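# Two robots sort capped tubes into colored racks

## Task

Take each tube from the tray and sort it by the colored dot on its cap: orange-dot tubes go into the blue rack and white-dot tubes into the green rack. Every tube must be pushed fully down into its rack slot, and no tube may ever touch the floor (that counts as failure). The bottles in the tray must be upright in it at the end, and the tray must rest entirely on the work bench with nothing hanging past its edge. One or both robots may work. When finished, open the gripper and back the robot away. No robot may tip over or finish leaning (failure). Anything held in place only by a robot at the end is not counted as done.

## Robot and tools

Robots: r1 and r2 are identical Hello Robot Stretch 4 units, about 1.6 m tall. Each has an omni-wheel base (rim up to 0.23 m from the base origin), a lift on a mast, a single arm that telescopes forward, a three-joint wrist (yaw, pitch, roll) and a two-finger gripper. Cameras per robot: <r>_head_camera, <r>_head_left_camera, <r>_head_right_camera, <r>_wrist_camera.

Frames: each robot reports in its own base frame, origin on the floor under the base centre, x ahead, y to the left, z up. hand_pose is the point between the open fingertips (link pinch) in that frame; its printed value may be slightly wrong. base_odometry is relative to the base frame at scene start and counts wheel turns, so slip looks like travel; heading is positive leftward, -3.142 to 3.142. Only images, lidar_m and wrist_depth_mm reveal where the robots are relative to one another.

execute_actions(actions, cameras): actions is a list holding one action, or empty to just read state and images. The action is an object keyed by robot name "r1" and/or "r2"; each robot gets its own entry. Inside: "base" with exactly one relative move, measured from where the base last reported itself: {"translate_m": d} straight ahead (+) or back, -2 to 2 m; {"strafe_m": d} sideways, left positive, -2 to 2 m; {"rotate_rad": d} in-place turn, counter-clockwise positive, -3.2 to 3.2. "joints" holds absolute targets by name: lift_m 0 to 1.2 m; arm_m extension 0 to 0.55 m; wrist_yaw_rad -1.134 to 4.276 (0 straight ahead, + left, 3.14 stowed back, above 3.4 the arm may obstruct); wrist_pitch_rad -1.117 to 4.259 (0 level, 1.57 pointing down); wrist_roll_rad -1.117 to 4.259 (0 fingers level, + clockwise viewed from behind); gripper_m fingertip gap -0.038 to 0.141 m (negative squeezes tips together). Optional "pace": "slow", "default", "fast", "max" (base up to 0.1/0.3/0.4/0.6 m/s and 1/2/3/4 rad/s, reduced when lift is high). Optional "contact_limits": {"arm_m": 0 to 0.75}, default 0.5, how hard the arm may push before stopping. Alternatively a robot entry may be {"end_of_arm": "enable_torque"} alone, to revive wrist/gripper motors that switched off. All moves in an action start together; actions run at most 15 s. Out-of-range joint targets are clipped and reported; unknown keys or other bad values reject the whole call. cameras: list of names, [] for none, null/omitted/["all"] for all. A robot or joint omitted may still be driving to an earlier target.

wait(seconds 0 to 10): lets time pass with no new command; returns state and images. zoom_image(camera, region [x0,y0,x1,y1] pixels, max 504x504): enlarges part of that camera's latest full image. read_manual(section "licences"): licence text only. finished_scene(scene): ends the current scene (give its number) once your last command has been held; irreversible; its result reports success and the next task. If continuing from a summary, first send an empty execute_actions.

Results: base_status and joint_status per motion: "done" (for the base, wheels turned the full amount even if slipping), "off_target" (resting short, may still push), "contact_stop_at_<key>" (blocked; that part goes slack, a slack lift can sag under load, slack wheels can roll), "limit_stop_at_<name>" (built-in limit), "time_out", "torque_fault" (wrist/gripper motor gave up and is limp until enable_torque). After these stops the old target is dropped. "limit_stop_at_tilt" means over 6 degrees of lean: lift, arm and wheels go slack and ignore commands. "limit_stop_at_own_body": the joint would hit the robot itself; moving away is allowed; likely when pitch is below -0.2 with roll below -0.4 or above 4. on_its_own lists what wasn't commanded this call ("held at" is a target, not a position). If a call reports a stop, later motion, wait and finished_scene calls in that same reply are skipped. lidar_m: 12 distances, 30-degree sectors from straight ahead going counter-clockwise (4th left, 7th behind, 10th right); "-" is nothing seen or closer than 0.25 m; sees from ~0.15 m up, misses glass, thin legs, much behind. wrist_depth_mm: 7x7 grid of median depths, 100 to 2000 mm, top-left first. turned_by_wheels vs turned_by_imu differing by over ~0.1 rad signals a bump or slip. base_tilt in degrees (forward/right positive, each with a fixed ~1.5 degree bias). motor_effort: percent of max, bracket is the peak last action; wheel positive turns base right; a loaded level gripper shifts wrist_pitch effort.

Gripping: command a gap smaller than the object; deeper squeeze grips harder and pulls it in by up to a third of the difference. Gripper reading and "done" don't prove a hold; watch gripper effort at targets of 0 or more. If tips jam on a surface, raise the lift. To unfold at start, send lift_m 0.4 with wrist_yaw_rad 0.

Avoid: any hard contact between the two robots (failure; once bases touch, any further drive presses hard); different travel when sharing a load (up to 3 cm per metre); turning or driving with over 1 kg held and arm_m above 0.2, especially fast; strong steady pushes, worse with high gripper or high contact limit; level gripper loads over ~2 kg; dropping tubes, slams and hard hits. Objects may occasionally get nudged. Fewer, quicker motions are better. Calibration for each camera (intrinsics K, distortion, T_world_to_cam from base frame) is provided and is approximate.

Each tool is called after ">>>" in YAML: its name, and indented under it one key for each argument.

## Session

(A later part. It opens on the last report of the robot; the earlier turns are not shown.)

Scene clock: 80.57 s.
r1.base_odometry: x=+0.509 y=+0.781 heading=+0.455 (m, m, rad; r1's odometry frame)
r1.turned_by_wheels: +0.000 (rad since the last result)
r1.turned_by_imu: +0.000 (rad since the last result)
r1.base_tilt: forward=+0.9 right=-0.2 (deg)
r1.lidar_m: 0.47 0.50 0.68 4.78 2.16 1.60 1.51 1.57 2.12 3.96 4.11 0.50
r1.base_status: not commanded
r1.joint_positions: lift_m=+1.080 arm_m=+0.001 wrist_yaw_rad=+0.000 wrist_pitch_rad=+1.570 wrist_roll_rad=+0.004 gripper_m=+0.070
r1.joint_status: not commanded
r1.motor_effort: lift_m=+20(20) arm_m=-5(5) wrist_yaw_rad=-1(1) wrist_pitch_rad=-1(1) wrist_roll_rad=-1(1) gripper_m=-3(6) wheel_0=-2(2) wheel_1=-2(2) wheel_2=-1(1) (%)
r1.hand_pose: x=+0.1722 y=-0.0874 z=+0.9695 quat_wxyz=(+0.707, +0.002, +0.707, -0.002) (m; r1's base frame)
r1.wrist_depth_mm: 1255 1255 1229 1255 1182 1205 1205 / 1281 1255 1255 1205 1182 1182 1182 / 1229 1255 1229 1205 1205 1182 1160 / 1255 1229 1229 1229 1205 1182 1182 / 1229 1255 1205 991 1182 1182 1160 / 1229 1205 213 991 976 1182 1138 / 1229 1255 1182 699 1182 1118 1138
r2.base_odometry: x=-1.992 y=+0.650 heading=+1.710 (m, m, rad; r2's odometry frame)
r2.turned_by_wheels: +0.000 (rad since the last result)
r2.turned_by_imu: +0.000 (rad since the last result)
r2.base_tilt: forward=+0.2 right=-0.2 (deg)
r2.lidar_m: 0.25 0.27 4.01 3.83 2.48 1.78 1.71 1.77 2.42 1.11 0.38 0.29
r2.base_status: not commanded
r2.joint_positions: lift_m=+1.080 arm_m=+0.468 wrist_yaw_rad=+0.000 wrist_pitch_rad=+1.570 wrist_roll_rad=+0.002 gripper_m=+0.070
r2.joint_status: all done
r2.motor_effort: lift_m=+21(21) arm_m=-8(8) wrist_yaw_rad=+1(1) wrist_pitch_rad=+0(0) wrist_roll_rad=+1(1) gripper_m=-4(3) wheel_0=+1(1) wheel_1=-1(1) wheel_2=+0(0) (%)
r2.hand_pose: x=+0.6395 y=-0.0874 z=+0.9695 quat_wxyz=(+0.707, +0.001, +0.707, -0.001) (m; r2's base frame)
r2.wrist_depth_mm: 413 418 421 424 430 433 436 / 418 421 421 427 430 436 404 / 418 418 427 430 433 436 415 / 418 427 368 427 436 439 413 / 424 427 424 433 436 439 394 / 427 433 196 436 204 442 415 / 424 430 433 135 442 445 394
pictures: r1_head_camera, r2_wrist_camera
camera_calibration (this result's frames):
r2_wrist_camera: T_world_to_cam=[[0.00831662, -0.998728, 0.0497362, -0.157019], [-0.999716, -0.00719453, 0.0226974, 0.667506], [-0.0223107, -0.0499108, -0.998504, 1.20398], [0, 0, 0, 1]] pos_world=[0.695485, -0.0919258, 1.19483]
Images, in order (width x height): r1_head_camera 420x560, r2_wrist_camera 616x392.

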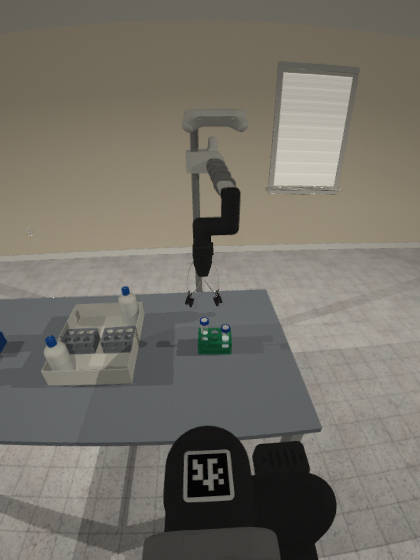

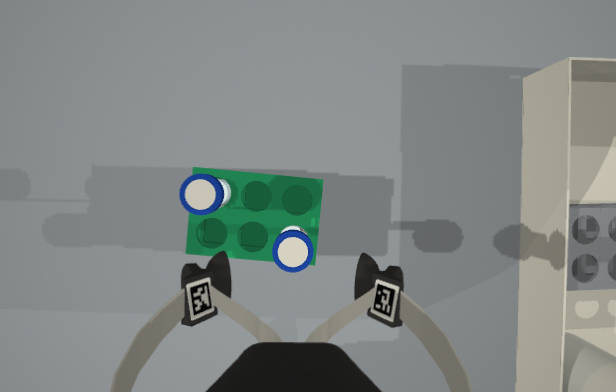

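>>> execute_actions:
  actions:
    - {"r2": {"joints": {"arm_m": 0.0}, "base": {"translate_m": -0.3}, "pace": "fast"}}
  cameras: ["r2_head_camera", "r1_head_camera"]

>>> zoom_image:
  camera: "r1_head_camera"
  region: [170, 295, 260, 375]

Scene clock: 83.60 s.
r1.base_odometry: x=+0.509 y=+0.781 heading=+0.455 (m, m, rad; r1's odometry frame)
r1.turned_by_wheels: +0.000 (rad since the last result)
r1.turned_by_imu: +0.000 (rad since the last result)
r1.base_tilt: forward=+1.0 right=-0.1 (deg)
r1.lidar_m: 0.47 0.49 0.65 4.78 2.16 1.60 1.51 1.56 2.13 3.98 4.12 0.50
r1.base_status: not commanded
r1.joint_positions: lift_m=+1.080 arm_m=+0.001 wrist_yaw_rad=+0.000 wrist_pitch_rad=+1.570 wrist_roll_rad=+0.004 gripper_m=+0.070
r1.joint_status: not commanded
r1.motor_effort: lift_m=+21(21) arm_m=-5(5) wrist_yaw_rad=-1(1) wrist_pitch_rad=-2(0) wrist_roll_rad=-1(1) gripper_m=+2(3) wheel_0=-2(2) wheel_1=-2(2) wheel_2=-1(1) (%)
r1.hand_pose: x=+0.1722 y=-0.0874 z=+0.9695 quat_wxyz=(+0.707, +0.002, +0.707, -0.002) (m; r1's base frame)
r1.wrist_depth_mm: 1281 1255 1229 1229 1205 1229 1205 / 1281 1255 1229 1229 1205 1182 1182 / 1281 1255 1229 1205 1205 1205 1182 / 1229 1229 1205 1205 1205 1205 1182 / 1229 1205 1205 976 1182 1160 1160 / 1229 1205 214 976 991 1138 1160 / 1229 1205 1182 699 1182 1160 1160
r2.base_odometry: x=-1.950 y=+0.352 heading=+1.710 (m, m, rad; r2's odometry frame)
r2.turned_by_wheels: +0.000 (rad since the last result)
r2.turned_by_imu: +0.001 (rad since the last result)
r2.base_tilt: forward=+0.2 right=-0.3 (deg)
r2.lidar_m: 0.55 0.59 4.01 3.84 1.98 1.47 1.39 1.46 2.04 4.88 0.81 0.59
r2.base_status: done
r2.joint_positions: lift_m=+1.080 arm_m=+0.003 wrist_yaw_rad=+0.000 wrist_pitch_rad=+1.570 wrist_roll_rad=+0.002 gripper_m=+0.070
r2.joint_status: all done
joint sent to its limit — the command would take r2.arm_m past its lower limit, so that joint was sent only as far as its limit.
r2.motor_effort: lift_m=+21(21) arm_m=-8(9) wrist_yaw_rad=+2(2) wrist_pitch_rad=-1(2) wrist_roll_rad=+1(1) gripper_m=-4(0) wheel_0=+0(4) wheel_1=+0(3) wheel_2=-2(9) (%)
r2.hand_pose: x=+0.1737 y=-0.0874 z=+0.9696 quat_wxyz=(+0.707, +0.001, +0.707, -0.001) (m; r2's base frame)
r2.wrist_depth_mm: 1118 1138 1060 1182 1160 1205 1205 / 1160 1160 1160 1182 1182 1182 1205 / 1138 1182 1160 1182 1205 1205 1182 / 1138 1160 1138 1182 1205 1205 1229 / 1160 1160 976 976 1205 1229 1205 / 1182 1182 196 991 205 1205 1229 / 1182 1160 1182 135 1205 1229 1229
pictures: r1_head_camera, r2_head_camera
Images, in order (width x height): r1_head_camera 420x560, r2_head_camera 420x560.

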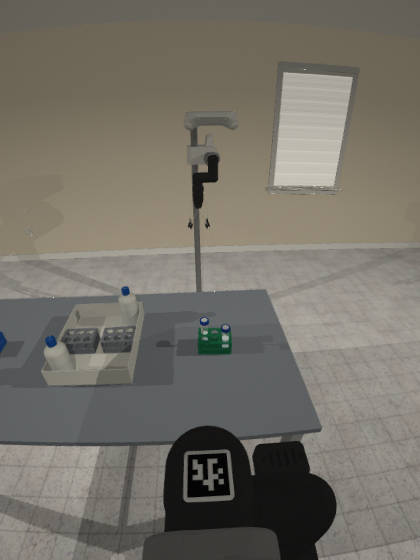

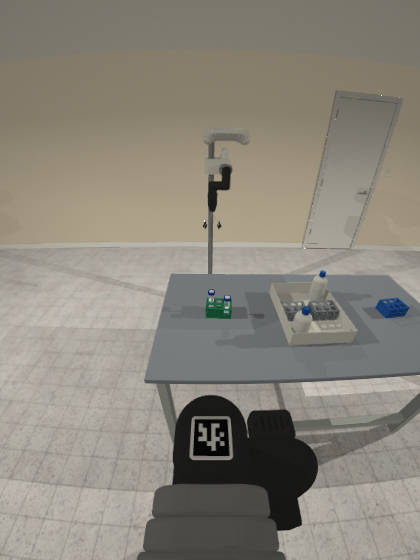

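Region (170, 295, 260, 375) of r1_head_camera's 420x560 image, scaled by 5.600, with more detail than that image has.

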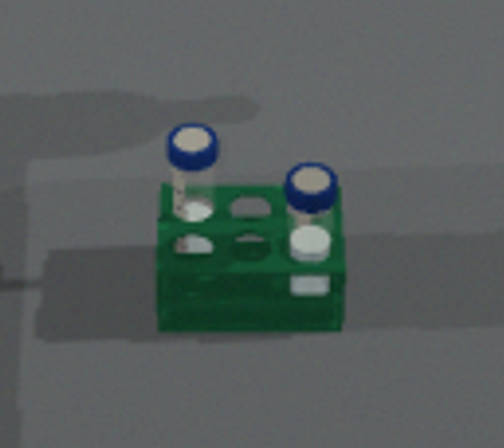

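>>> finished_scene:
  scene: 1

The scene is finished: the task was done.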